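# Move the long cardboard box from desk to shelf

## Task

Pick up the long cardboard box lying on the desk and set it down on a shelf at the far end of the aisle, on either side. It has to rest directly on the shelf board, not on top of a carton, and no part may overhang the shelf's front edge. The box must end neither toppled nor tilted, and it has to stay put by itself once the robot lets go.

## Robot and tools

ROBOT. A Hello Robot Stretch 3 with one arm: a two-wheeled base, a lift carriage on a vertical mast, and a telescoping arm pointing to the robot's right. The gripper cannot move forward or back along the base except by driving. The base is 0.33 m long and 0.34 m wide. It turns about the point midway between the drive wheels, 0.05 m behind the front edge. Stowed (arm in, wrist folded), the wrist reaches 0.06 m beyond the right side and a spin sweeps a 0.28 m radius. An unfolded, level wrist reaches farther. A loose object may occasionally get nudged by an outside push.

FRAMES. Base frame: origin on the floor between the drive wheels, x ahead, y to the left, z up. The odometry frame is the base frame as it was at the scene's start. hand_pose is given in the base frame, at the point where the closed fingertips meet. With all wrist joints at zero, its x axis is up, y runs along the arm toward the mast, and z points to the robot's rear. The fingertips are round pads 0.04 m wide.

execute_actions. Arguments: actions, a list holding one action or none (an empty list just reports state and images), and cameras, a list drawn from head_camera, nav_camera, wrist_camera, all. Omitting it, null or ["all"] returns every camera; [] returns none. An action may contain base, joints, or both, plus optional contact_limits. All its motions start at once and may finish at different times.
- base: exactly one key. translate_m is a straight-line offset in metres from where the base was last reported, -1 to 1, positive forward. rotate_rad is a turn-in-place offset in radians, -3.2 to 3.2, positive counter-clockwise seen from above. No sideways motion.
- joints: a single object keyed by joint name, each value an absolute target. lift_m 0 to 1.1 (arm height on the mast). arm_m 0 to 0.52 (extension). wrist_yaw_rad -1.345 to 4.42 (0 along the arm, positive swings toward the front, 3.0 folds over the base). wrist_pitch_rad -1.57 to 0.451 (0 level, negative tips fingertips down). wrist_roll_rad -2.911 to 2.911 (0 means fingers side by side and level). gripper_m -0.089 to 0.179 (larger is wider; the real fingertip gap is about 0.007 m smaller when nearly shut and 0.025 m smaller when wide, and zero below 0.007). head_pan_rad -3.953 to 1.73 (0 forward, positive left, -1.57 looks along the arm). head_tilt_rad -1.53 to 0.419 (0 level, negative down).
- contact_limits: {"arm_m": effort in percent, 1 to 100}. The arm motion halts with contact_stop when its effort reaches that value (negative when retracting). Smaller is gentler, but too small stops immediately. It also caps holding force until the next action; values above the maximum are clipped.
A joint or the base left out of an action may still be driving toward an earlier target without the status showing it. Any unknown key or out-of-range number rejects the whole call and nothing moves. If a result reports a stop, the remaining motion calls in that same reply are skipped.

wait: seconds, 0 to 10. Commands nothing and returns the same report as an empty action.
zoom_image: camera plus region [x0, y0, x1, y1] in pixels of that camera's latest full image, top-left origin, at most 504 by 504.
finished_scene: scene, the number of the current scene. Irreversible; call it only when the box sits correctly without being held.

RESULTS. joint_positions gives current joint values. base_status and joint_status report how each commanded motion ended: done (for the base, the wheels turned the commanded amount even if slipping), off_target (resting away from target, possibly still pushing), contact_stop, time_out or torque_fault (target dropped; the part holds where it stopped unless slack or powered off). on_its_own covers things not commanded in that call; held at means the target being held, not the position. motor_effort is percent of maximum, positive toward larger joint values, with the peak of the last action in brackets; readings carry fixed bias and noise. A wheel effort above zero pushes forward. lidar_m: 12 distances in metres from the base origin, 30 degree sectors, first straight ahead, then counter-clockwise (4th left, 7th behind, 10th right), - for nothing; the scan plane is 0.17 m up, so it sees table legs but not tops, and misses glass and the robot; the mast and a low lift block some sectors. wrist_depth_mm and head_depth_mm are 7 by 7 grids of median depth, top-left first (head image arrives rotated sideways). base_odometry counts wheel turns, so slip looks like travel; heading is positive left. turned_by_wheels and turned_by_imu give rotation since the previous result. base_tilt gives forward and right lean in degrees, with a few degrees of fixed bias. The pictures line lists the cameras in image order.

CAMERAS. head_camera (896x504) and nav_camera (672x504, fisheye) ride on the head and follow head_pan_rad and head_tilt_rad; wrist_camera (644x364) is on the gripper. A calibration with K and T_world_to_cam (base frame to camera) is supplied; expect small errors, larger for the wrist camera.

SPEED. The base is fast only when stowed: lift_m under 0.30, arm_m under 0.03 and wrist_yaw_rad over 2.54; otherwise it crawls at about 0.10 m/s.

GRIPPER. Grip by commanding gripper_m below the box's width; release by commanding at least 0.02 above the touch value. Neither status nor reading proves a hold. Squeezing too hard triggers a force reduction, so a heavy box can slide; send a new value to re-squeeze.

SAFETY. Fold or unfold the wrist only with lift_m 0.32 to 0.95, wrist_pitch_rad -0.4 and roll near 0; once folded the lift may go down to 0.25. With yaw below -0.4 keep pitch at -0.5 or lower. Arm and lift stop and go slack on firm contact; a slack lift may sag under load or keep pressing. Wrist, head and base never stop on contact; a wrist pushing hard loses power for 10 s (torque_fault). Pushing with the gripper above about 0.45 m, a raised contact limit, repeated pushes, or driving while gripping something fixed can tip the robot; if it leans, reverse the last move in small steps, pull the gripper free and lower lift_m to about 0.2. Avoid drops, slams, hard impacts and strong pushes.

Each tool is called after ">>>" as a command line: name --argument value for each argument, lists and objects as JSON in quotes; but a table of rows of numbers goes row by row, as --pt "numbers of a row", without its own name.

## Session

>>> execute_actions --actions '[]'

Scene clock: 0.00 s.
base_odometry: x=+0.000 y=+0.000 heading=+0.000 (m, m, rad; odometry frame)
turned_by_wheels: +0.000 (rad since the last result)
turned_by_imu: +0.000 (rad since the last result)
base_tilt: forward=-0.9 right=-1.3 (deg)
lidar_m: 1.20 1.88 2.74 2.79 2.40 1.42 1.63 1.08 0.99 1.01 1.26 1.48
head_depth_mm: 1350 1351 1346 1347 1355 1351 1353 / 1383 1390 1392 1404 1400 1404 1404 / 1456 1456 1454 1453 1460 1460 1463 / 1515 1519 1513 1514 1522 1499 1527 / 1566 1574 1567 1578 1583 1524 1181 / 1637 1645 1631 1634 1656 1529 1021 / 1697 1715 1700 1711 1735 1497 1026
base_status: not commanded
joint_positions: lift_m=+0.595 arm_m=-0.002 wrist_yaw_rad=+3.014 wrist_pitch_rad=-0.425 wrist_roll_rad=-0.013 gripper_m=+0.037 head_pan_rad=-0.004 head_tilt_rad=-0.005
joint_status: not commanded
motor_effort: left_wheel=-1 right_wheel=+1 lift_m=+43 arm_m=+0 wrist_yaw_rad=+0 wrist_pitch_rad=+9 wrist_roll_rad=+0 gripper_m=+0 head_pan_rad=+0 head_tilt_rad=+2 (%)
hand_pose: x=+0.0072 y=+0.0784 z=+0.6058 quat_wxyz=(+0.193, +0.694, +0.106, +0.685) (m; base frame)
wrist_depth_mm: - - - - - - - / - - - - - - - / - - - - - - - / - - - - - - - / 986 990 - - - - - / 846 861 - 859 886 886 900 / 739 748 758 752 771 766 765
pictures: head_camera (sideways: a quarter turn clockwise sets it upright), nav_camera (sideways: a quarter turn counterclockwise sets it upright), wrist_camera
Images, in order (width x height): head_camera 896x504, nav_camera 672x504, wrist_camera 644x364.

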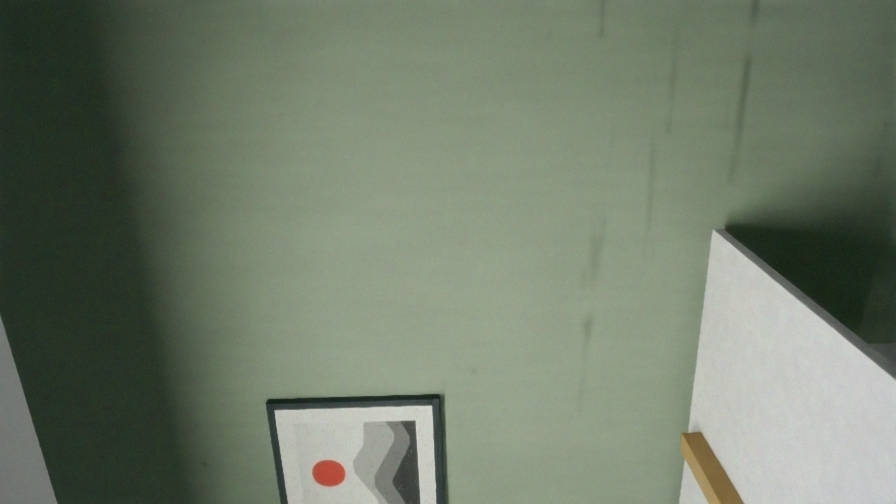

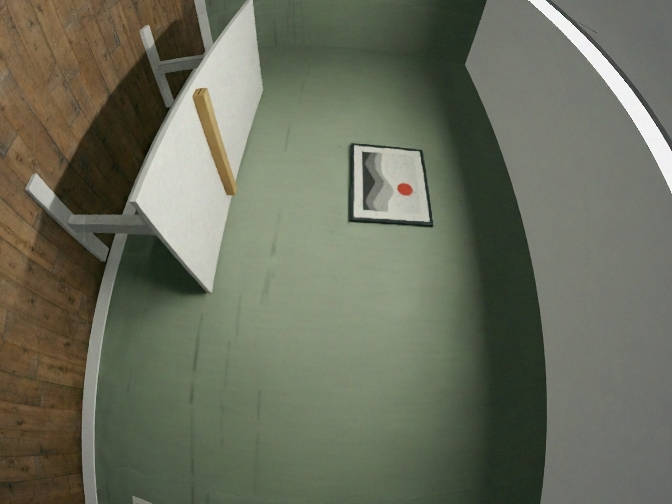

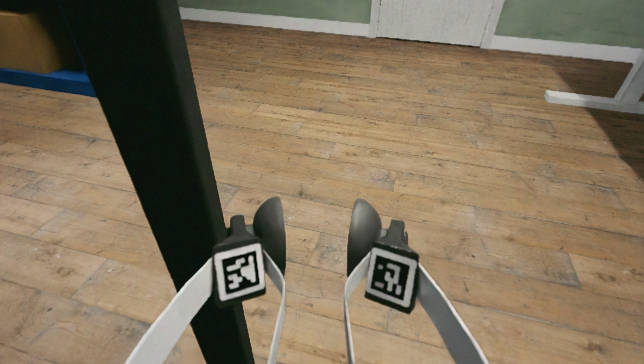

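>>> execute_actions --actions '[{"joints": {"head_pan_rad": 0.6, "head_tilt_rad": -0.5}}]' --cameras '["head_camera", "nav_camera"]'

>>> execute_actions --actions '[{"joints": {"head_pan_rad": 1.7, "head_tilt_rad": -0.5}}]' --cameras '["head_camera", "nav_camera"]'

>>> execute_actions --actions '[{"joints": {"head_pan_rad": -3.3, "head_tilt_rad": -0.5}}]' --cameras '["head_camera", "nav_camera"]'

Scene clock: 4.73 s.
base_odometry: x=+0.000 y=+0.000 heading=+0.000 (m, m, rad; odometry frame)
turned_by_wheels: +0.000 (rad since the last result)
turned_by_imu: +0.001 (rad since the last result)
base_tilt: forward=-0.9 right=-1.2 (deg)
lidar_m: 1.19 1.88 2.73 2.79 2.39 1.42 1.63 1.08 0.99 1.01 1.27 1.48
head_depth_mm: 1475 1584 1652 1228 1356 1478 1290 / 1624 1765 1820 1230 1849 1565 1291 / 1834 1973 1963 1234 1997 1578 1293 / 2072 2252 1991 1469 2012 1575 1296 / 2388 2589 1988 2379 1994 1576 1297 / 2486 2683 2770 2745 2001 1569 1303 / 2347 2521 2693 2745 2000 1576 1292
base_status: not commanded
joint_positions: lift_m=+0.595 arm_m=-0.002 wrist_yaw_rad=+3.014 wrist_pitch_rad=-0.425 wrist_roll_rad=-0.013 gripper_m=+0.037 head_pan_rad=+0.593 head_tilt_rad=-0.493
joint_status: all done
motor_effort: left_wheel=+0(0) right_wheel=+2(2) lift_m=+43(42) arm_m=+0(0) wrist_yaw_rad=+0(1) wrist_pitch_rad=+9(9) wrist_roll_rad=+0(0) gripper_m=+0(0) head_pan_rad=+3(32) head_tilt_rad=-3(24) (%)
hand_pose: x=+0.0072 y=+0.0784 z=+0.6058 quat_wxyz=(+0.193, +0.694, +0.106, +0.685) (m; base frame)
wrist_depth_mm: - - - - - - - / - - - - - - - / - - - - - - - / - - - - - - - / - - - - - - - / 848 858 - 856 896 893 888 / 744 751 748 757 769 761 770
pictures: head_camera (sideways: a quarter turn clockwise sets it upright), nav_camera (sideways: a quarter turn counterclockwise sets it upright)
camera_calibration (this result's frames):
head_camera: T_world_to_cam=[[-0.400926, -0.234802, -0.885509, 1.17949], [-0.514239, 0.85763, 0.00541964, -0.0010042], [0.758166, 0.457537, -0.46459, 0.556607], [0, 0, 0, 1]] pos_world=[0.0503703, 0.0231388, 1.30305]
nav_camera: T_world_to_cam=[[0.351524, 0.295732, 0.888242, -1.11592], [0.610526, -0.791691, 0.021969, 0.0212565], [0.70971, 0.534572, -0.45885, 0.542674], [0, 0, 0, 1]] pos_world=[-0.00584739, 0.0567424, 1.23974]
Images, in order (width x height): head_camera 896x504, nav_camera 672x504.

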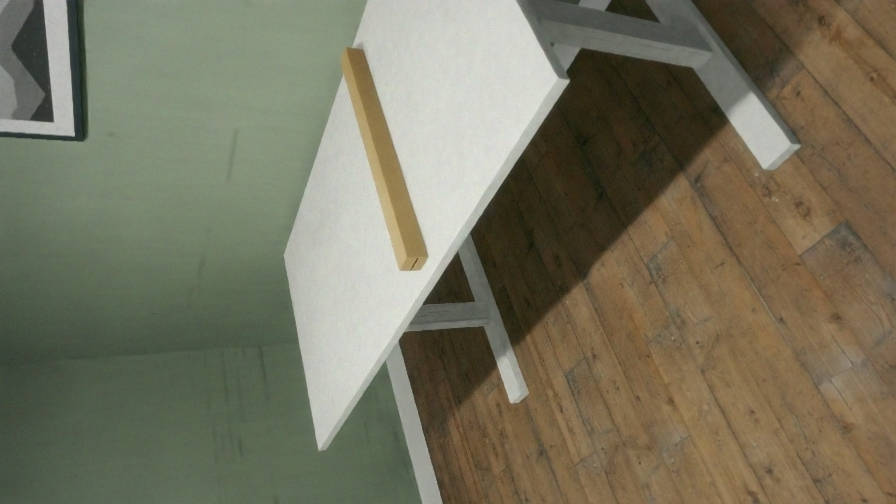

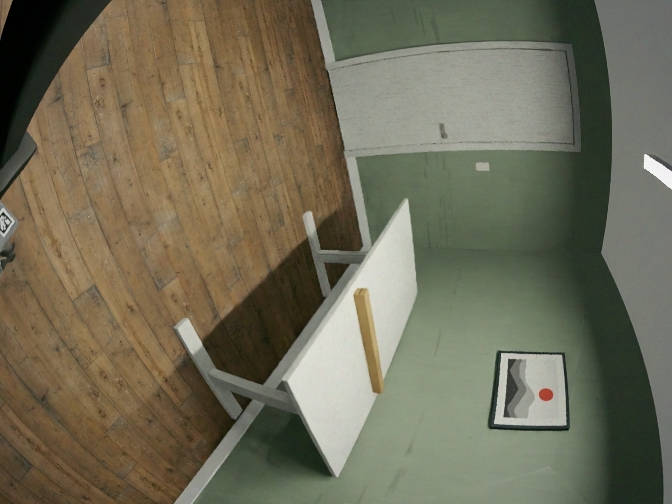

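Scene clock: 5.87 s.
base_odometry: x=+0.000 y=+0.000 heading=+0.000 (m, m, rad; odometry frame)
turned_by_wheels: +0.000 (rad since the last result)
turned_by_imu: +0.000 (rad since the last result)
base_tilt: forward=-0.9 right=-1.2 (deg)
lidar_m: 1.20 1.88 2.74 2.78 2.40 1.42 1.63 1.08 0.99 1.00 1.26 1.48
head_depth_mm: 2237 2431 2593 2667 1983 1568 1288 / 2343 2526 2741 2736 1970 1570 1294 / 2442 2651 2891 2736 1994 1576 1292 / 2565 2749 3061 2718 2002 1569 1298 / 2672 2948 3202 2746 1995 1568 1293 / 2863 3116 3322 2333 2008 1580 1295 / 1679 1766 1866 1969 2038 - -
base_status: not commanded
joint_positions: lift_m=+0.595 arm_m=-0.002 wrist_yaw_rad=+3.014 wrist_pitch_rad=-0.425 wrist_roll_rad=-0.013 gripper_m=+0.037 head_pan_rad=+1.693 head_tilt_rad=-0.494
joint_status: all done
motor_effort: left_wheel=+0(0) right_wheel=+1(2) lift_m=+42(42) arm_m=+0(0) wrist_yaw_rad=+0(1) wrist_pitch_rad=+9(9) wrist_roll_rad=+0(0) gripper_m=+0(1) head_pan_rad=+3(37) head_tilt_rad=-2(2) (%)
hand_pose: x=+0.0072 y=+0.0784 z=+0.6058 quat_wxyz=(+0.193, +0.694, +0.106, +0.685) (m; base frame)
wrist_depth_mm: - - - - - - - / - - - - - - - / - - - - - - - / - - - - - - - / 993 - - - - - - / 847 854 - 862 895 885 887 / 749 754 751 755 763 761 775
pictures: head_camera (sideways: a quarter turn clockwise sets it upright), nav_camera (sideways: a quarter turn counterclockwise sets it upright)
camera_calibration (this result's frames):
head_camera: T_world_to_cam=[[0.0274231, -0.464001, -0.88541, 1.17675], [-0.997583, -0.0692788, 0.00540838, 0.00195886], [-0.0638496, 0.883121, -0.464779, 0.561868], [0, 0, 0, 1]] pos_world=[0.00555915, 0.0499499, 1.30304]
nav_camera: T_world_to_cam=[[-0.104133, 0.447612, 0.888144, -1.11301], [0.982492, 0.185005, 0.0219553, 0.0190054], [-0.154484, 0.874881, -0.45904, 0.548192], [0, 0, 0, 1]] pos_world=[-0.0498869, 0.0150771, 1.23974]
Images, in order (width x height): head_camera 896x504, nav_camera 672x504.

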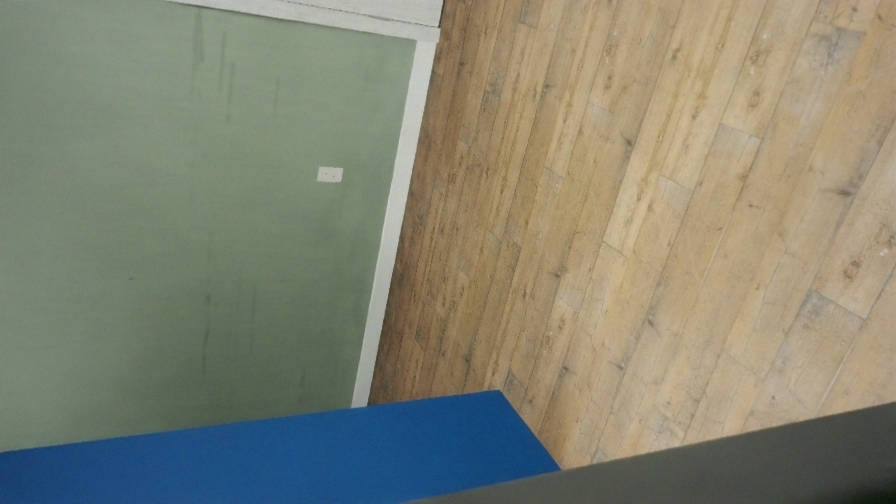

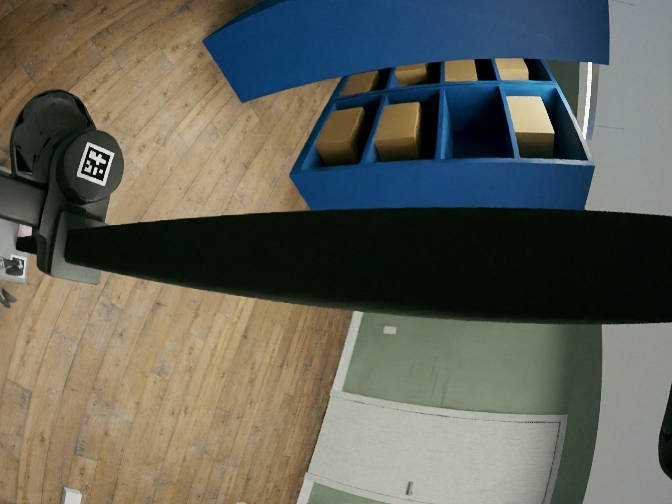

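Scene clock: 8.73 s.
base_odometry: x=+0.000 y=+0.000 heading=+0.000 (m, m, rad; odometry frame)
turned_by_wheels: +0.000 (rad since the last result)
turned_by_imu: +0.000 (rad since the last result)
base_tilt: forward=-0.9 right=-1.2 (deg)
lidar_m: 1.19 1.87 2.74 2.80 2.40 1.42 1.63 1.08 1.00 1.01 1.27 1.48
head_depth_mm: 1207 1250 1345 1452 1602 1566 1288 / 2680 2874 3067 2494 1849 1567 1291 / 2725 2946 3203 2708 2010 1573 1289 / 2813 2993 3267 2723 1997 1573 1294 / 2768 2976 3225 2763 2010 1571 1296 / 2198 2278 2378 2425 2007 1579 1294 / 1751 1816 1879 1937 1910 1575 1298
base_status: not commanded
joint_positions: lift_m=+0.595 arm_m=-0.002 wrist_yaw_rad=+3.014 wrist_pitch_rad=-0.425 wrist_roll_rad=-0.013 gripper_m=+0.037 head_pan_rad=-3.293 head_tilt_rad=-0.494
joint_status: all done
motor_effort: left_wheel=+0(1) right_wheel=+2(2) lift_m=+42(42) arm_m=+0(0) wrist_yaw_rad=-1(1) wrist_pitch_rad=+9(9) wrist_roll_rad=+0(0) gripper_m=+1(0) head_pan_rad=-3(37) head_tilt_rad=-2(2) (%)
hand_pose: x=+0.0072 y=+0.0784 z=+0.6058 quat_wxyz=(+0.193, +0.694, +0.106, +0.685) (m; base frame)
wrist_depth_mm: - - - - - - - / - - - - - - - / - - - - - - - / - - - - - - - / 996 - - - - - - / 869 855 - 866 896 887 885 / 741 739 751 760 760 774 767
pictures: head_camera (sideways: a quarter turn clockwise sets it upright), nav_camera (sideways: a quarter turn counterclockwise sets it upright)
camera_calibration (this result's frames):
head_camera: T_world_to_cam=[[0.454381, -0.0987906, -0.885313, 1.17402], [-0.202399, -0.979288, 0.00539733, -0.0028774], [-0.86751, 0.176734, -0.464965, 0.567012], [0, 0, 0, 1]] pos_world=[-0.0421442, 0.0129537, 1.30303]
nav_camera: T_world_to_cam=[[-0.459293, 0.0205034, 0.888048, -1.11072], [0.0868864, 0.995977, 0.0219418, 0.0244861], [-0.884025, 0.087237, -0.459227, 0.552885], [0, 0, 0, 1]] pos_world=[-0.0235083, -0.0498461, 1.23973]
Images, in order (width x height): head_camera 896x504, nav_camera 672x504.

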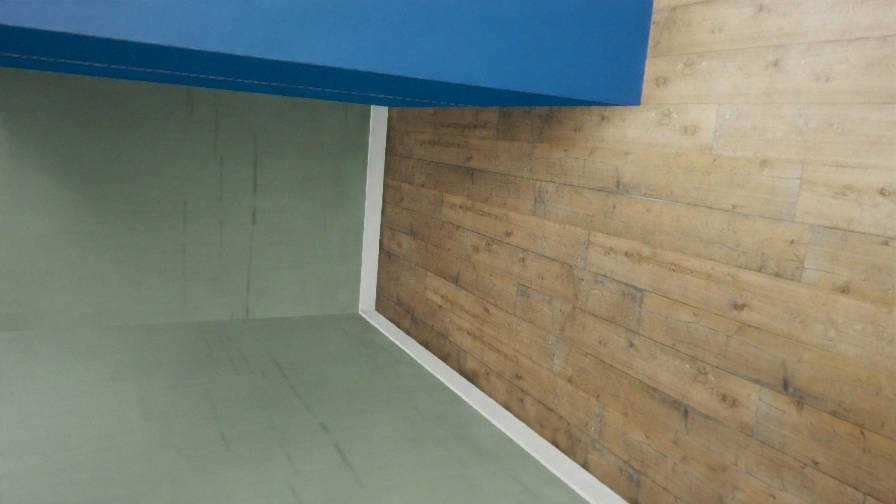

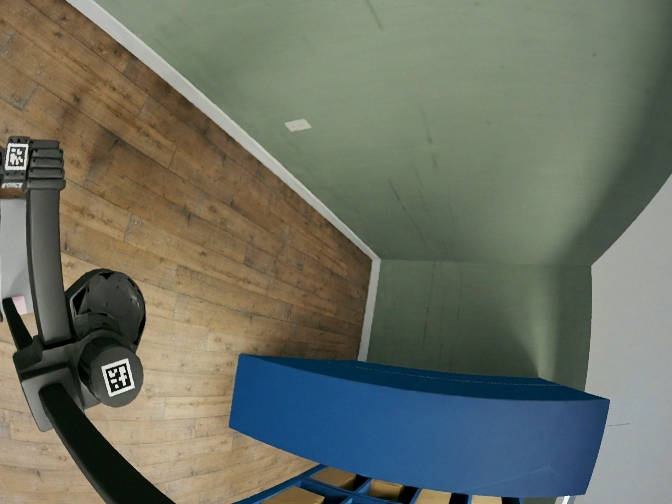

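>>> execute_actions --actions '[{"joints": {"head_pan_rad": -3.85, "head_tilt_rad": -0.3}}]' --cameras '["head_camera", "nav_camera"]'

Scene clock: 16.97 s.
base_odometry: x=+0.000 y=+0.000 heading=+0.000 (m, m, rad; odometry frame)
turned_by_wheels: +0.000 (rad since the last result)
turned_by_imu: +0.001 (rad since the last result)
base_tilt: forward=-0.9 right=-1.2 (deg)
lidar_m: 1.20 1.88 2.74 2.79 2.40 1.42 1.63 1.08 0.99 1.00 1.26 1.48
head_depth_mm: - - - - - - - / 2282 2109 2490 2347 2382 - - / 3059 2591 2581 2682 2567 1915 1488 / 1290 1357 1433 1526 1614 1710 1486 / 1240 1302 1378 1458 1542 1646 1494 / 1201 1268 1327 1403 1508 1634 1501 / 1283 1815 2877 3062 2654 1922 1500
base_status: not commanded
joint_positions: lift_m=+0.595 arm_m=-0.002 wrist_yaw_rad=+3.014 wrist_pitch_rad=-0.425 wrist_roll_rad=-0.013 gripper_m=+0.037 head_pan_rad=-3.843 head_tilt_rad=-0.310
joint_status: all done
motor_effort: left_wheel=+0(1) right_wheel=+2(2) lift_m=+42(42) arm_m=+1(1) wrist_yaw_rad=-1(1) wrist_pitch_rad=+9(9) wrist_roll_rad=+0(0) gripper_m=+0(1) head_pan_rad=-3(31) head_tilt_rad=+4(18) (%)
hand_pose: x=+0.0072 y=+0.0784 z=+0.6058 quat_wxyz=(+0.193, +0.694, +0.106, +0.685) (m; base frame)
wrist_depth_mm: - - - - - - - / - - - - - - - / - - - - - - - / - - - - - - - / 980 - - - - - - / 851 845 - 875 886 878 893 / 742 742 754 754 757 771 782
pictures: head_camera (sideways: a quarter turn clockwise sets it upright), nav_camera (sideways: a quarter turn counterclockwise sets it upright)
camera_calibration (this result's frames):
head_camera: T_world_to_cam=[[0.206243, -0.212394, -0.955171, 1.2667], [-0.682985, -0.73028, 0.0149147, -0.0123388], [-0.700711, 0.649291, -0.295677, 0.345692], [0, 0, 0, 1]] pos_world=[-0.0274453, 0.0355735, 1.31231]
nav_camera: T_world_to_cam=[[-0.251058, 0.147973, 0.956595, -1.20145], [0.598544, 0.800398, 0.0332769, 0.00660141], [-0.760733, 0.580919, -0.289515, 0.331277], [0, 0, 0, 1]] pos_world=[-0.0535721, -0.0199469, 1.24499]
Images, in order (width x height): head_camera 896x504, nav_camera 672x504.

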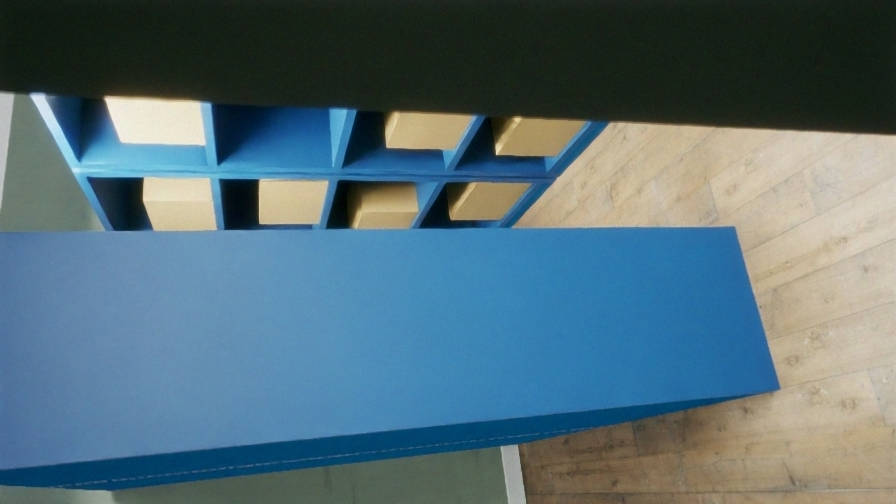

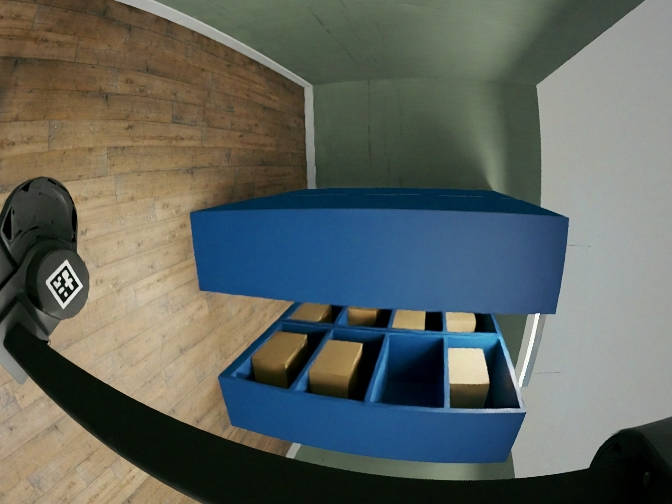

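>>> execute_actions --actions '[{"base": {"rotate_rad": 0.796}, "joints": {"lift_m": 0.93, "head_pan_rad": -0.6, "head_tilt_rad": -0.7}}]' --cameras '["head_camera"]'

Scene clock: 28.23 s.
base_odometry: x=+0.000 y=+0.000 heading=+0.796 (m, m, rad; odometry frame)
turned_by_wheels: +0.796 (rad since the last result)
turned_by_imu: +0.791 (rad since the last result)
base_tilt: forward=-0.9 right=-1.2 (deg)
lidar_m: 2.12 2.74 1.86 1.42 1.42 1.24 1.00 0.99 1.09 1.49 1.48 1.20
head_depth_mm: 1224 1359 1498 1690 1632 1360 1168 / 1289 1430 1600 1819 1629 1362 1167 / 1358 1485 1653 1894 1628 1358 1170 / 1437 1553 1252 1822 1631 1358 1172 / 1515 1635 1188 1885 1633 1366 1169 / 1607 1714 1190 2009 1620 1359 1166 / 1721 1756 1246 2022 1621 1365 1166
base_status: done
joint_positions: lift_m=+0.929 arm_m=-0.002 wrist_yaw_rad=+3.014 wrist_pitch_rad=-0.426 wrist_roll_rad=-0.013 gripper_m=+0.037 head_pan_rad=-0.607 head_tilt_rad=-0.691
joint_status: all done
motor_effort: left_wheel=-3(8) right_wheel=+3(7) lift_m=+59(61) arm_m=+0(0) wrist_yaw_rad=+0(1) wrist_pitch_rad=+9(9) wrist_roll_rad=+0(0) gripper_m=+0(0) head_pan_rad=+3(38) head_tilt_rad=-4(23) (%)
hand_pose: x=+0.0072 y=+0.0783 z=+0.9404 quat_wxyz=(+0.193, +0.694, +0.107, +0.685) (m; base frame)
wrist_depth_mm: - - - - - - - / - - - - - - - / - - - - - - - / - - - - - - - / - - - - - - - / - - - - - - - / - - - - - - -
pictures: head_camera (sideways: a quarter turn clockwise sets it upright)
camera_calibration (this result's frames):
head_camera: T_world_to_cam=[[-0.499707, 0.382739, -0.777048, 1.03867], [0.612973, 0.790088, -0.00503117, 0.00572562], [0.612011, -0.478824, -0.629421, 0.771949], [0, 0, 0, 1]] pos_world=[0.0430811, -0.0324366, 1.29301]
Images, in order (width x height): head_camera 896x504.

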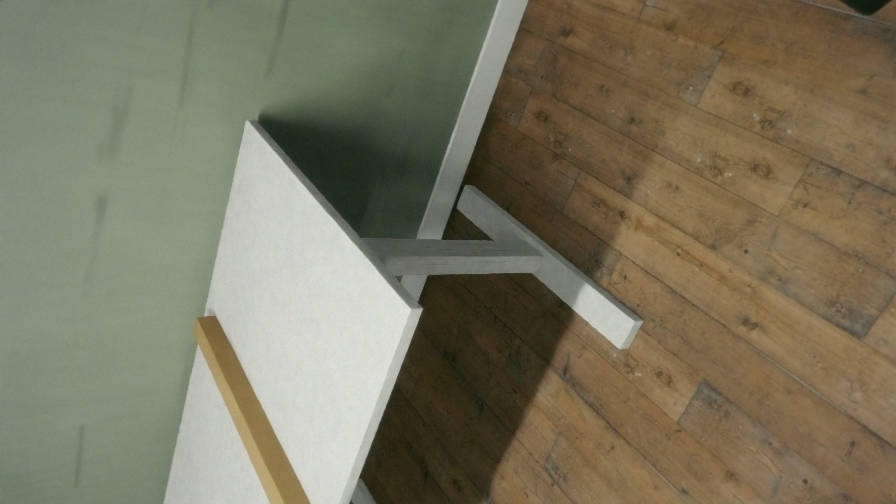

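>>> execute_actions --actions '[{"base": {"translate_m": 1.0}, "joints": {"wrist_yaw_rad": 0.0, "gripper_m": 0.12, "head_pan_rad": 1.72, "head_tilt_rad": -0.25}}]' --cameras '["head_camera", "nav_camera"]'

Scene clock: 39.90 s.
base_odometry: x=+0.700 y=+0.714 heading=+0.796 (m, m, rad; odometry frame)
turned_by_wheels: +0.000 (rad since the last result)
turned_by_imu: +0.004 (rad since the last result)
base_tilt: forward=-0.9 right=-1.2 (deg)
lidar_m: 1.15 1.80 2.00 1.80 1.85 1.94 1.93 1.92 1.39 0.71 1.11 1.16
head_depth_mm: 2769 2829 2929 3011 2851 2004 1540 / 3124 3453 3557 3675 2881 2012 1557 / 2879 3492 3704 3833 2575 2042 1564 / 1636 1690 1759 1853 1943 1983 1567 / 1580 1644 1716 1805 1924 1964 1620 / 2635 3162 3286 3480 2945 2059 1718 / 3025 3145 3270 3466 2932 2058 -
base_status: done
joint_positions: lift_m=+0.929 arm_m=-0.002 wrist_yaw_rad=+0.002 wrist_pitch_rad=-0.426 wrist_roll_rad=-0.013 gripper_m=+0.120 head_pan_rad=+1.713 head_tilt_rad=-0.261
joint_status: all done
motor_effort: left_wheel=-4(5) right_wheel=+3(7) lift_m=+59(59) arm_m=+0(1) wrist_yaw_rad=-2(2) wrist_pitch_rad=+9(9) wrist_roll_rad=+0(0) gripper_m=+1(89) head_pan_rad=+4(35) head_tilt_rad=+5(23) (%)
hand_pose: x=-0.0210 y=-0.3667 z=+0.9404 quat_wxyz=(+0.696, +0.151, -0.686, -0.148) (m; base frame)
wrist_depth_mm: 706 762 849 932 - - - / 758 817 859 - - - - / 608 680 687 701 - - - / 481 546 552 560 612 - - / 418 464 460 461 470 - - / 376 393 396 397 398 - - / 333 341 342 346 351 361 -
pictures: head_camera (sideways: a quarter turn clockwise sets it upright), nav_camera (sideways: a quarter turn counterclockwise sets it upright)
camera_calibration (this result's frames):
head_camera: T_world_to_cam=[[0.00600212, -0.248539, -0.968603, 1.28547], [-0.995616, -0.0919029, 0.0174123, -0.0136844], [-0.0933451, 0.964252, -0.248001, 0.279934], [0, 0, 0, 1]] pos_world=[0.00479058, 0.0483034, 1.31477]
nav_camera: T_world_to_cam=[[-0.0823053, 0.230176, 0.969662, -1.21955], [0.97955, 0.197925, 0.0361616, 0.000519432], [-0.183597, 0.952809, -0.241759, 0.2656], [0, 0, 0, 1]] pos_world=[-0.052121, 0.0275425, 1.24675]
Images, in order (width x height): head_camera 896x504, nav_camera 672x504.

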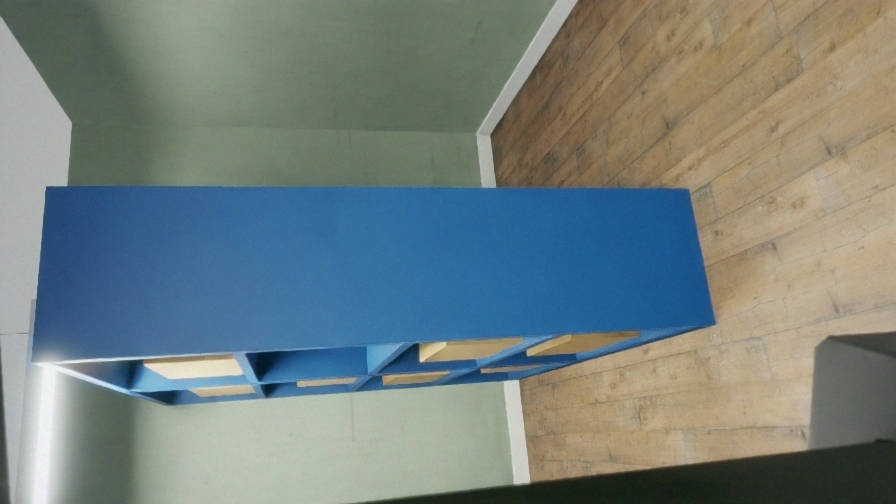

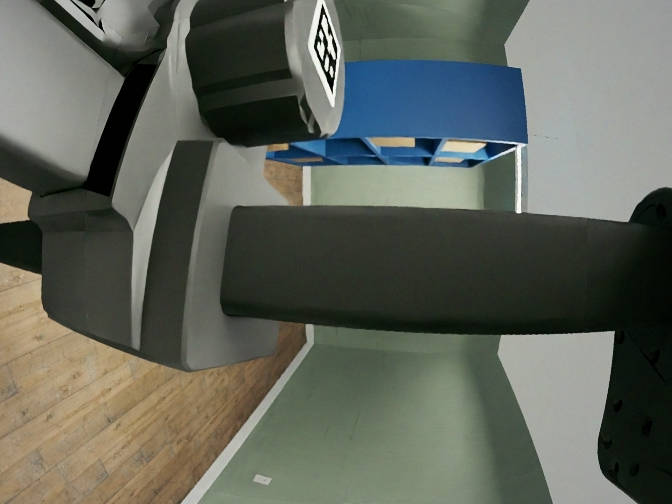

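>>> execute_actions --actions '[{"base": {"translate_m": 0.14}, "joints": {"lift_m": 1.05, "head_pan_rad": -1.4, "head_tilt_rad": -0.8}}]' --cameras '[]'

>>> execute_actions --actions '[{"base": {"rotate_rad": 0.358}, "joints": {"wrist_pitch_rad": -1.5, "head_pan_rad": -1.57, "head_tilt_rad": -0.8}}]'

Scene clock: 44.20 s.
base_odometry: x=+0.798 y=+0.814 heading=+0.796 (m, m, rad; odometry frame)
turned_by_wheels: +0.000 (rad since the last result)
turned_by_imu: +0.001 (rad since the last result)
base_tilt: forward=-0.8 right=-1.2 (deg)
lidar_m: 1.04 1.67 1.83 1.85 1.84 2.00 2.07 2.04 1.32 0.72 1.06 1.01
head_depth_mm: 991 - - - - 1245 1131 / 970 - - - - 1220 1128 / 950 1069 967 - 669 609 1129 / 924 1051 1034 801 667 595 1130 / 903 1025 999 773 622 559 1134 / 880 998 963 777 664 570 1130 / 857 970 993 799 664 570 1109
base_status: done
joint_positions: lift_m=+1.049 arm_m=-0.002 wrist_yaw_rad=+0.002 wrist_pitch_rad=-0.426 wrist_roll_rad=-0.013 gripper_m=+0.120 head_pan_rad=-1.393 head_tilt_rad=-0.790
joint_status: all done
motor_effort: left_wheel=-3(4) right_wheel=+3(7) lift_m=+59(61) arm_m=+0(0) wrist_yaw_rad=-2(2) wrist_pitch_rad=+9(9) wrist_roll_rad=+0(0) gripper_m=+1(0) head_pan_rad=-3(37) head_tilt_rad=-3(26) (%)
hand_pose: x=-0.0211 y=-0.3667 z=+1.0604 quat_wxyz=(+0.696, +0.151, -0.686, -0.148) (m; base frame)
wrist_depth_mm: 665 719 789 870 975 - - / 717 783 862 953 - - - / 781 852 902 958 - - - / 731 719 745 764 815 - - / 615 626 632 630 640 - - / 529 494 537 540 545 - - / 460 445 473 472 479 468 -
pictures: none
No camera images: the call's "cameras" was empty. Leave "cameras" out to get every camera's image.

Scene clock: 45.77 s.
base_odometry: x=+0.798 y=+0.814 heading=+1.154 (m, m, rad; odometry frame)
turned_by_wheels: +0.358 (rad since the last result)
turned_by_imu: +0.355 (rad since the last result)
base_tilt: forward=-0.9 right=-1.2 (deg)
lidar_m: 1.68 1.74 1.91 1.84 1.90 2.13 2.04 1.53 0.72 1.06 1.10 1.01
head_depth_mm: 896 - - - - 599 1096 / 889 - - - - - - / 892 - - - - - - / 895 - 882 - - - 1118 / 893 1015 999 800 667 595 1111 / 886 1006 1000 798 666 582 1128 / 884 1003 999 799 664 582 1125
base_status: done
joint_positions: lift_m=+1.049 arm_m=-0.002 wrist_yaw_rad=+0.002 wrist_pitch_rad=-1.495 wrist_roll_rad=-0.013 gripper_m=+0.120 head_pan_rad=-1.563 head_tilt_rad=-0.790
joint_status: all done
motor_effort: left_wheel=-3(9) right_wheel=+4(6) lift_m=+59(60) arm_m=+0(0) wrist_yaw_rad=-1(2) wrist_pitch_rad=-3(9) wrist_roll_rad=+0(0) gripper_m=+1(0) head_pan_rad=-3(17) head_tilt_rad=-3(2) (%)
hand_pose: x=-0.0216 y=-0.1387 z=+0.9308 quat_wxyz=(+0.522, +0.484, -0.514, -0.477) (m; base frame)
wrist_depth_mm: 348 349 350 350 349 351 355 / - - - - - - - / - - - - - - - / - - - - - - - / - - - - - - - / - - - - - - - / - - - - - - -
pictures: head_camera (sideways: a quarter turn clockwise sets it upright), nav_camera (sideways: a quarter turn counterclockwise sets it upright), wrist_camera
camera_calibration (this result's frames):
head_camera: T_world_to_cam=[[0.0237113, 0.702553, -0.711236, 0.949704], [0.998978, -0.044042, -0.0102003, 0.0100997], [-0.0384906, -0.710267, -0.702879, 0.871466], [0, 0, 0, 1]] pos_world=[0.000935172, -0.0477991, 1.2881]
nav_camera: T_world_to_cam=[[0.0543745, -0.696106, 0.715877, -0.889392], [-0.997139, -0.0755524, 0.00227209, 0.0567112], [0.0525046, -0.713952, -0.698223, 0.858094], [0, 0, 0, 1]] pos_world=[0.0598554, -0.00218819, 1.23571]
wrist_camera: T_world_to_cam=[[-0.999063, -0.0432496, 0.00172054, -0.0349135], [-0.0424797, 0.987354, 0.152734, 0.0156401], [-0.00830448, 0.152518, -0.988266, 1.10485], [0, 0, 0, 1]] pos_world=[-0.0250412, -0.185461, 1.08956]
Images, in order (width x height): head_camera 896x504, nav_camera 672x504, wrist_camera 644x364.

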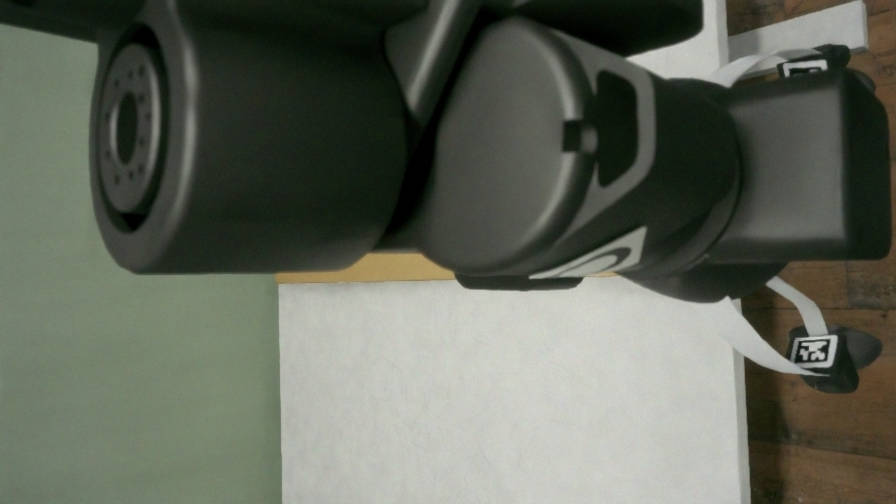

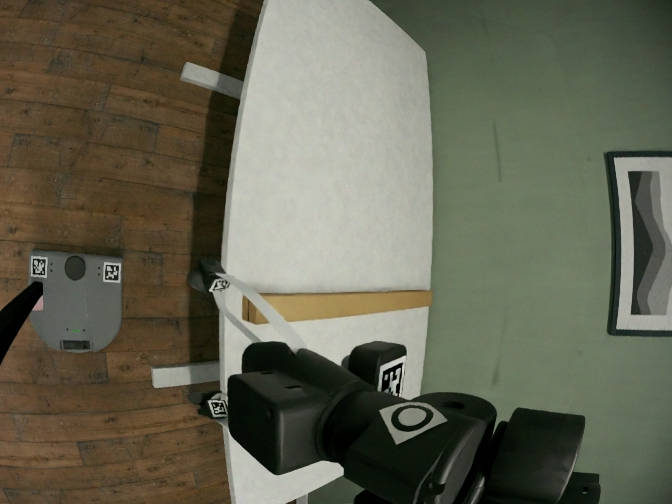

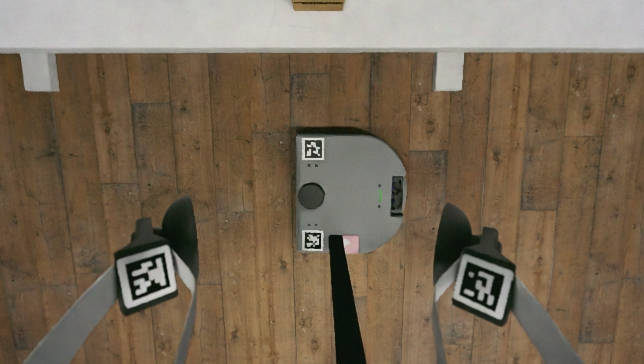

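>>> execute_actions --actions '[{"joints": {"arm_m": 0.515, "wrist_pitch_rad": -1.57, "lift_m": 1.0, "wrist_roll_rad": 0.0}}]'

Scene clock: 55.43 s.
base_odometry: x=+0.798 y=+0.814 heading=+1.154 (m, m, rad; odometry frame)
turned_by_wheels: +0.000 (rad since the last result)
turned_by_imu: +0.001 (rad since the last result)
base_tilt: forward=-0.8 right=-1.2 (deg)
lidar_m: 1.68 1.74 1.91 1.83 1.89 2.13 2.05 1.53 0.72 1.06 1.09 1.01
head_depth_mm: - - 990 805 670 596 1113 / - 1038 1006 803 668 597 1132 / 938 1030 1002 802 668 596 1128 / - 1083 945 760 622 572 1130 / 892 1014 1001 797 665 582 1131 / 883 1010 997 797 666 582 1126 / 880 1003 994 797 665 581 1123
base_status: not commanded
joint_positions: lift_m=+1.001 arm_m=+0.515 wrist_yaw_rad=+0.000 wrist_pitch_rad=-1.545 wrist_roll_rad=-0.002 gripper_m=+0.120 head_pan_rad=-1.563 head_tilt_rad=-0.790
joint_status: all done
joint sent to its limit — the command would take wrist_pitch_rad past its lower limit, so that joint was sent only as far as its limit.
motor_effort: left_wheel=-2(3) right_wheel=+3(3) lift_m=+24(53) arm_m=+5(6) wrist_yaw_rad=-1(1) wrist_pitch_rad=-3(2) wrist_roll_rad=+1(5) gripper_m=+1(1) head_pan_rad=-3(4) head_tilt_rad=-3(3) (%)
hand_pose: x=-0.0216 y=-0.6420 z=+0.8825 quat_wxyz=(+0.507, +0.494, -0.505, -0.493) (m; base frame)
wrist_depth_mm: 294 296 295 249 295 296 295 / 305 305 305 256 305 306 304 / 313 316 316 265 314 315 313 / 327 324 325 276 324 324 325 / 336 335 336 285 335 336 338 / 347 346 348 294 350 348 346 / 361 363 362 308 360 363 362
pictures: head_camera (sideways: a quarter turn clockwise sets it upright), nav_camera (sideways: a quarter turn counterclockwise sets it upright), wrist_camera
camera_calibration (this result's frames):
head_camera: T_world_to_cam=[[0.0238957, 0.702629, -0.711155, 0.949597], [0.998966, -0.0443039, -0.0102063, 0.0101076], [-0.0386782, -0.710175, -0.702961, 0.871574], [0, 0, 0, 1]] pos_world=[0.000922573, -0.0477962, 1.2881]
nav_camera: T_world_to_cam=[[0.0541919, -0.696203, 0.715796, -0.889286], [-0.997159, -0.07529, 0.00226425, 0.0567215], [0.0523159, -0.713885, -0.698306, 0.858203], [0, 0, 0, 1]] pos_world=[0.0598548, -0.00219468, 1.23571]
wrist_camera: T_world_to_cam=[[-0.999532, -0.0305825, -0.000659912, -0.0463724], [-0.0300846, 0.978896, 0.202132, 0.471205], [-0.00553572, 0.202057, -0.979358, 1.15788], [0, 0, 0, 1]] pos_world=[-0.025765, -0.696636, 1.0387]
Images, in order (width x height): head_camera 896x504, nav_camera 672x504, wrist_camera 644x364.

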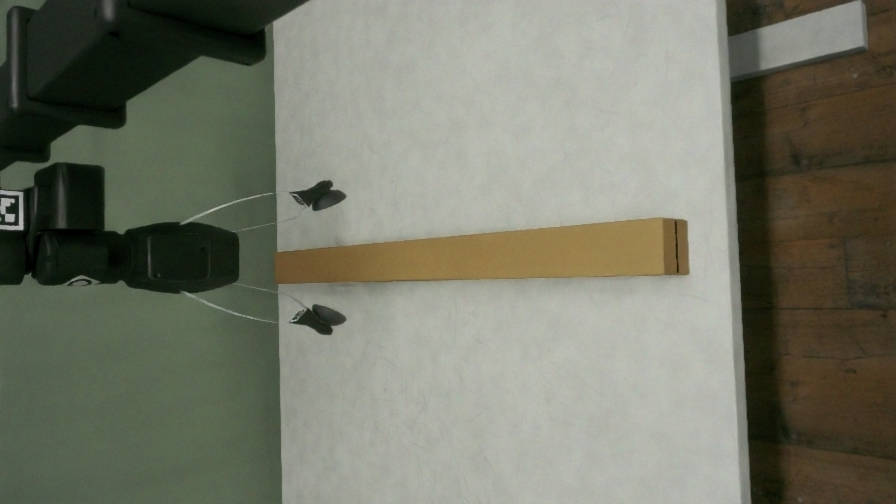

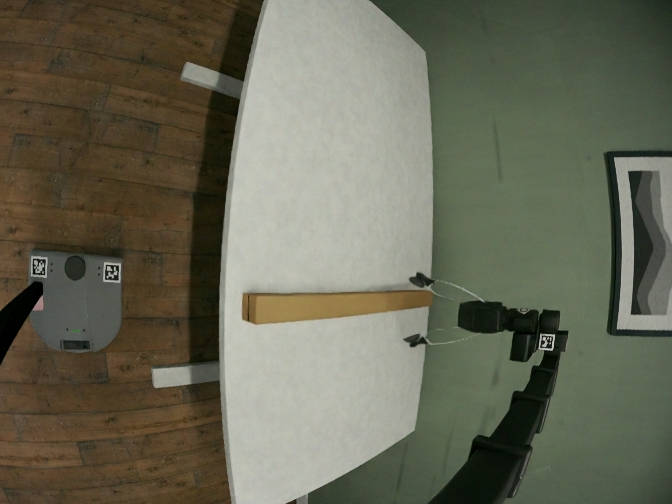

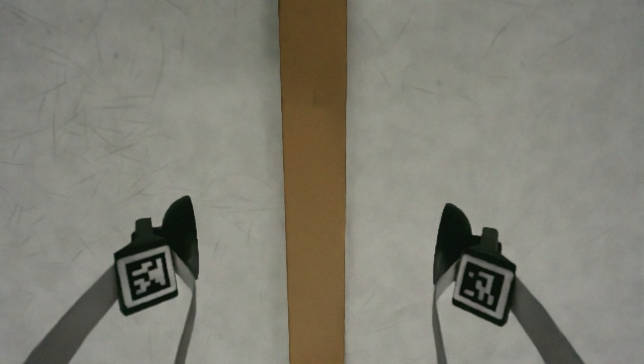

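>>> execute_actions --actions '[{"joints": {"arm_m": 0.505, "lift_m": 0.875, "gripper_m": 0.1}}]' --cameras '["head_camera", "wrist_camera"]'

Scene clock: 59.77 s.
base_odometry: x=+0.798 y=+0.814 heading=+1.154 (m, m, rad; odometry frame)
turned_by_wheels: +0.000 (rad since the last result)
turned_by_imu: +0.001 (rad since the last result)
base_tilt: forward=-0.9 right=-1.1 (deg)
lidar_m: 1.68 1.74 1.91 1.84 1.90 2.14 2.05 1.54 0.72 1.06 1.09 1.01
head_depth_mm: 915 1045 1045 - - 598 1097 / 910 1013 - 803 668 597 1136 / 894 - 1001 802 667 597 1132 / 895 - 904 757 623 572 1130 / 890 1019 997 798 666 582 1133 / 888 1009 994 796 665 582 1130 / 881 1000 994 798 664 582 1127
base_status: not commanded
joint_positions: lift_m=+0.876 arm_m=+0.505 wrist_yaw_rad=+0.000 wrist_pitch_rad=-1.545 wrist_roll_rad=-0.002 gripper_m=+0.100 head_pan_rad=-1.563 head_tilt_rad=-0.790
joint_status: all done
motor_effort: left_wheel=-3(3) right_wheel=+3(3) lift_m=+23(28) arm_m=-4(3) wrist_yaw_rad=-1(0) wrist_pitch_rad=-2(3) wrist_roll_rad=+1(1) gripper_m=+0(78) head_pan_rad=-3(3) head_tilt_rad=-4(4) (%)
hand_pose: x=-0.0216 y=-0.6328 z=+0.7575 quat_wxyz=(+0.507, +0.494, -0.505, -0.494) (m; base frame)
wrist_depth_mm: 177 177 174 129 177 176 176 / 182 182 180 133 182 182 182 / 187 189 187 138 188 188 188 / 194 194 193 143 194 195 195 / 201 200 198 148 200 201 202 / 208 208 206 153 208 207 208 / 215 216 215 158 217 216 217
pictures: head_camera (sideways: a quarter turn clockwise sets it upright), wrist_camera
camera_calibration (this result's frames):
head_camera: T_world_to_cam=[[0.0238955, 0.702629, -0.711155, 0.949597], [0.998966, -0.0443037, -0.0102063, 0.0101076], [-0.038678, -0.710175, -0.702962, 0.871574], [0, 0, 0, 1]] pos_world=[0.000922584, -0.0477962, 1.2881]
wrist_camera: T_world_to_cam=[[-0.999532, -0.030582, -0.000670543, -0.046163], [-0.0300843, 0.978825, 0.202475, 0.487088], [-0.00553573, 0.2024, -0.979287, 1.03376], [0, 0, 0, 1]] pos_world=[-0.025765, -0.68742, 0.913696]
Images, in order (width x height): head_camera 896x504, wrist_camera 644x364.

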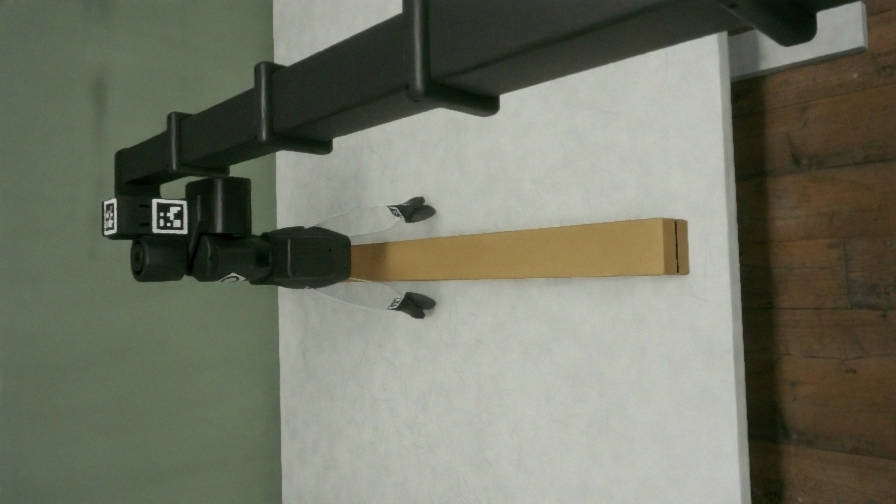

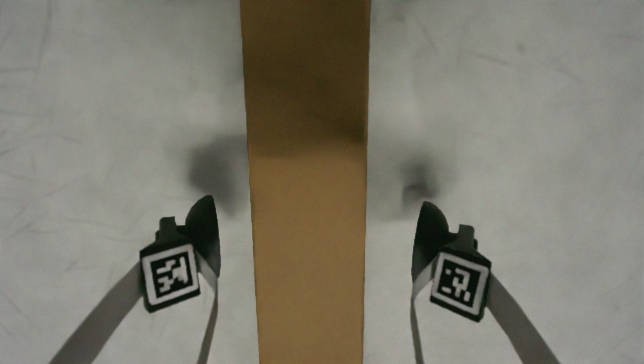

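>>> execute_actions --actions '[{"joints": {"lift_m": 0.868}}]' --cameras '[]'

>>> execute_actions --actions '[{"joints": {"gripper_m": -0.01}}]' --cameras '["head_camera", "wrist_camera"]'

Scene clock: 61.40 s.
base_odometry: x=+0.798 y=+0.814 heading=+1.154 (m, m, rad; odometry frame)
turned_by_wheels: +0.000 (rad since the last result)
turned_by_imu: +0.000 (rad since the last result)
base_tilt: forward=-0.8 right=-1.2 (deg)
lidar_m: 1.68 1.74 1.91 1.83 1.90 2.13 2.04 1.54 0.72 1.06 1.09 1.01
head_depth_mm: 916 1046 1040 - - 604 1095 / 910 1018 - 803 661 598 1134 / 903 - 1003 800 667 597 1131 / 897 - 906 757 623 571 1126 / 892 1013 998 799 666 582 1129 / 887 1010 995 797 665 582 1123 / 882 996 998 798 664 581 1130
base_status: not commanded
joint_positions: lift_m=+0.869 arm_m=+0.505 wrist_yaw_rad=+0.000 wrist_pitch_rad=-1.545 wrist_roll_rad=-0.002 gripper_m=+0.100 head_pan_rad=-1.563 head_tilt_rad=-0.790
joint_status: all done
motor_effort: left_wheel=-2(3) right_wheel=+4(3) lift_m=+23(28) arm_m=-3(4) wrist_yaw_rad=+0(0) wrist_pitch_rad=-3(3) wrist_roll_rad=+1(2) gripper_m=+0(0) head_pan_rad=-3(3) head_tilt_rad=-4(4) (%)
hand_pose: x=-0.0216 y=-0.6328 z=+0.7505 quat_wxyz=(+0.507, +0.494, -0.505, -0.494) (m; base frame)
wrist_depth_mm: 169 170 168 123 170 170 170 / 175 176 173 126 175 175 175 / 181 181 180 131 181 181 181 / 188 187 186 135 187 187 187 / 194 192 191 140 193 194 194 / 200 200 198 145 201 200 200 / 206 208 206 150 208 209 208
pictures: none
No camera images: the call's "cameras" was empty. Leave "cameras" out to get every camera's image.

Scene clock: 63.00 s.
base_odometry: x=+0.798 y=+0.814 heading=+1.154 (m, m, rad; odometry frame)
turned_by_wheels: +0.000 (rad since the last result)
turned_by_imu: +0.000 (rad since the last result)
base_tilt: forward=-0.8 right=-1.1 (deg)
lidar_m: 1.68 1.74 1.91 1.84 1.89 2.14 2.05 1.53 0.72 1.06 1.09 1.01
head_depth_mm: 914 1044 1046 - - 604 1097 / 908 1017 - 802 660 596 1127 / 902 - 1003 801 668 597 1129 / 898 - 919 742 616 571 1133 / 890 1016 999 799 665 584 1132 / 885 1011 997 800 665 582 1125 / 880 1002 995 796 664 582 1126
base_status: not commanded
joint_positions: lift_m=+0.869 arm_m=+0.505 wrist_yaw_rad=+0.000 wrist_pitch_rad=-1.545 wrist_roll_rad=-0.002 gripper_m=-0.009 head_pan_rad=-1.563 head_tilt_rad=-0.790
joint_status: all done
motor_effort: left_wheel=-3(2) right_wheel=+3(4) lift_m=+24(23) arm_m=-4(3) wrist_yaw_rad=+0(0) wrist_pitch_rad=-3(3) wrist_roll_rad=+1(1) gripper_m=-27(100) head_pan_rad=-3(3) head_tilt_rad=-3(3) (%)
hand_pose: x=-0.0216 y=-0.6328 z=+0.7505 quat_wxyz=(+0.507, +0.494, -0.505, -0.494) (m; base frame)
wrist_depth_mm: 170 170 169 118 170 170 170 / 175 175 174 121 175 175 176 / 181 181 180 125 181 181 181 / 187 187 186 130 187 187 187 / 193 194 191 134 192 194 193 / 200 200 202 138 - 201 201 / 209 207 207 144 207 208 208
pictures: head_camera (sideways: a quarter turn clockwise sets it upright), wrist_camera
camera_calibration (this result's frames):
head_camera: T_world_to_cam=[[0.0238953, 0.702629, -0.711155, 0.949597], [0.998966, -0.0443034, -0.0102063, 0.0101076], [-0.0386779, -0.710175, -0.702961, 0.871574], [0, 0, 0, 1]] pos_world=[0.000922596, -0.0477962, 1.2881]
wrist_camera: T_world_to_cam=[[-0.999532, -0.0305815, -0.000670548, -0.0461673], [-0.0300838, 0.978825, 0.202475, 0.488505], [-0.00553562, 0.2024, -0.979287, 1.02691], [0, 0, 0, 1]] pos_world=[-0.0257651, -0.687419, 0.906699]
Images, in order (width x height): head_camera 896x504, wrist_camera 644x364.

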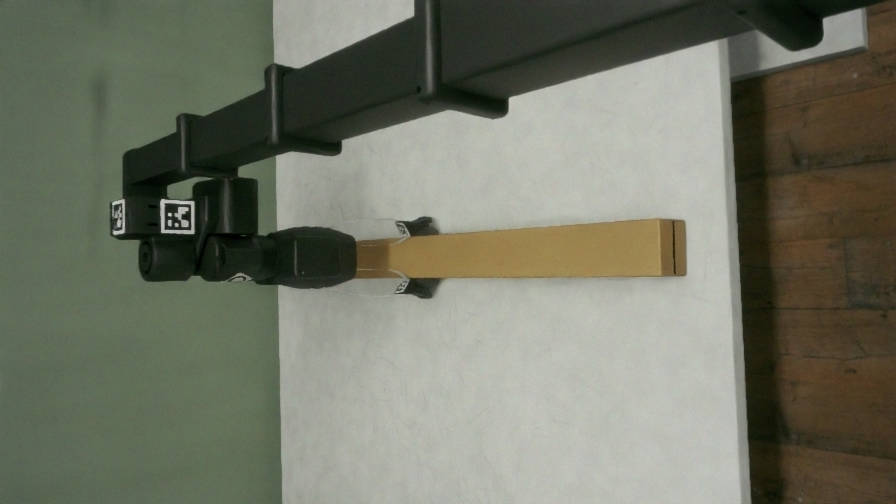

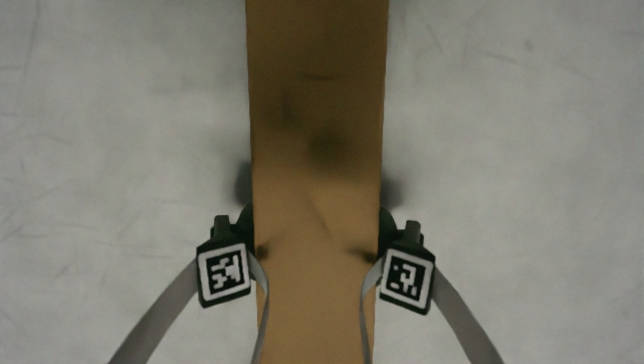

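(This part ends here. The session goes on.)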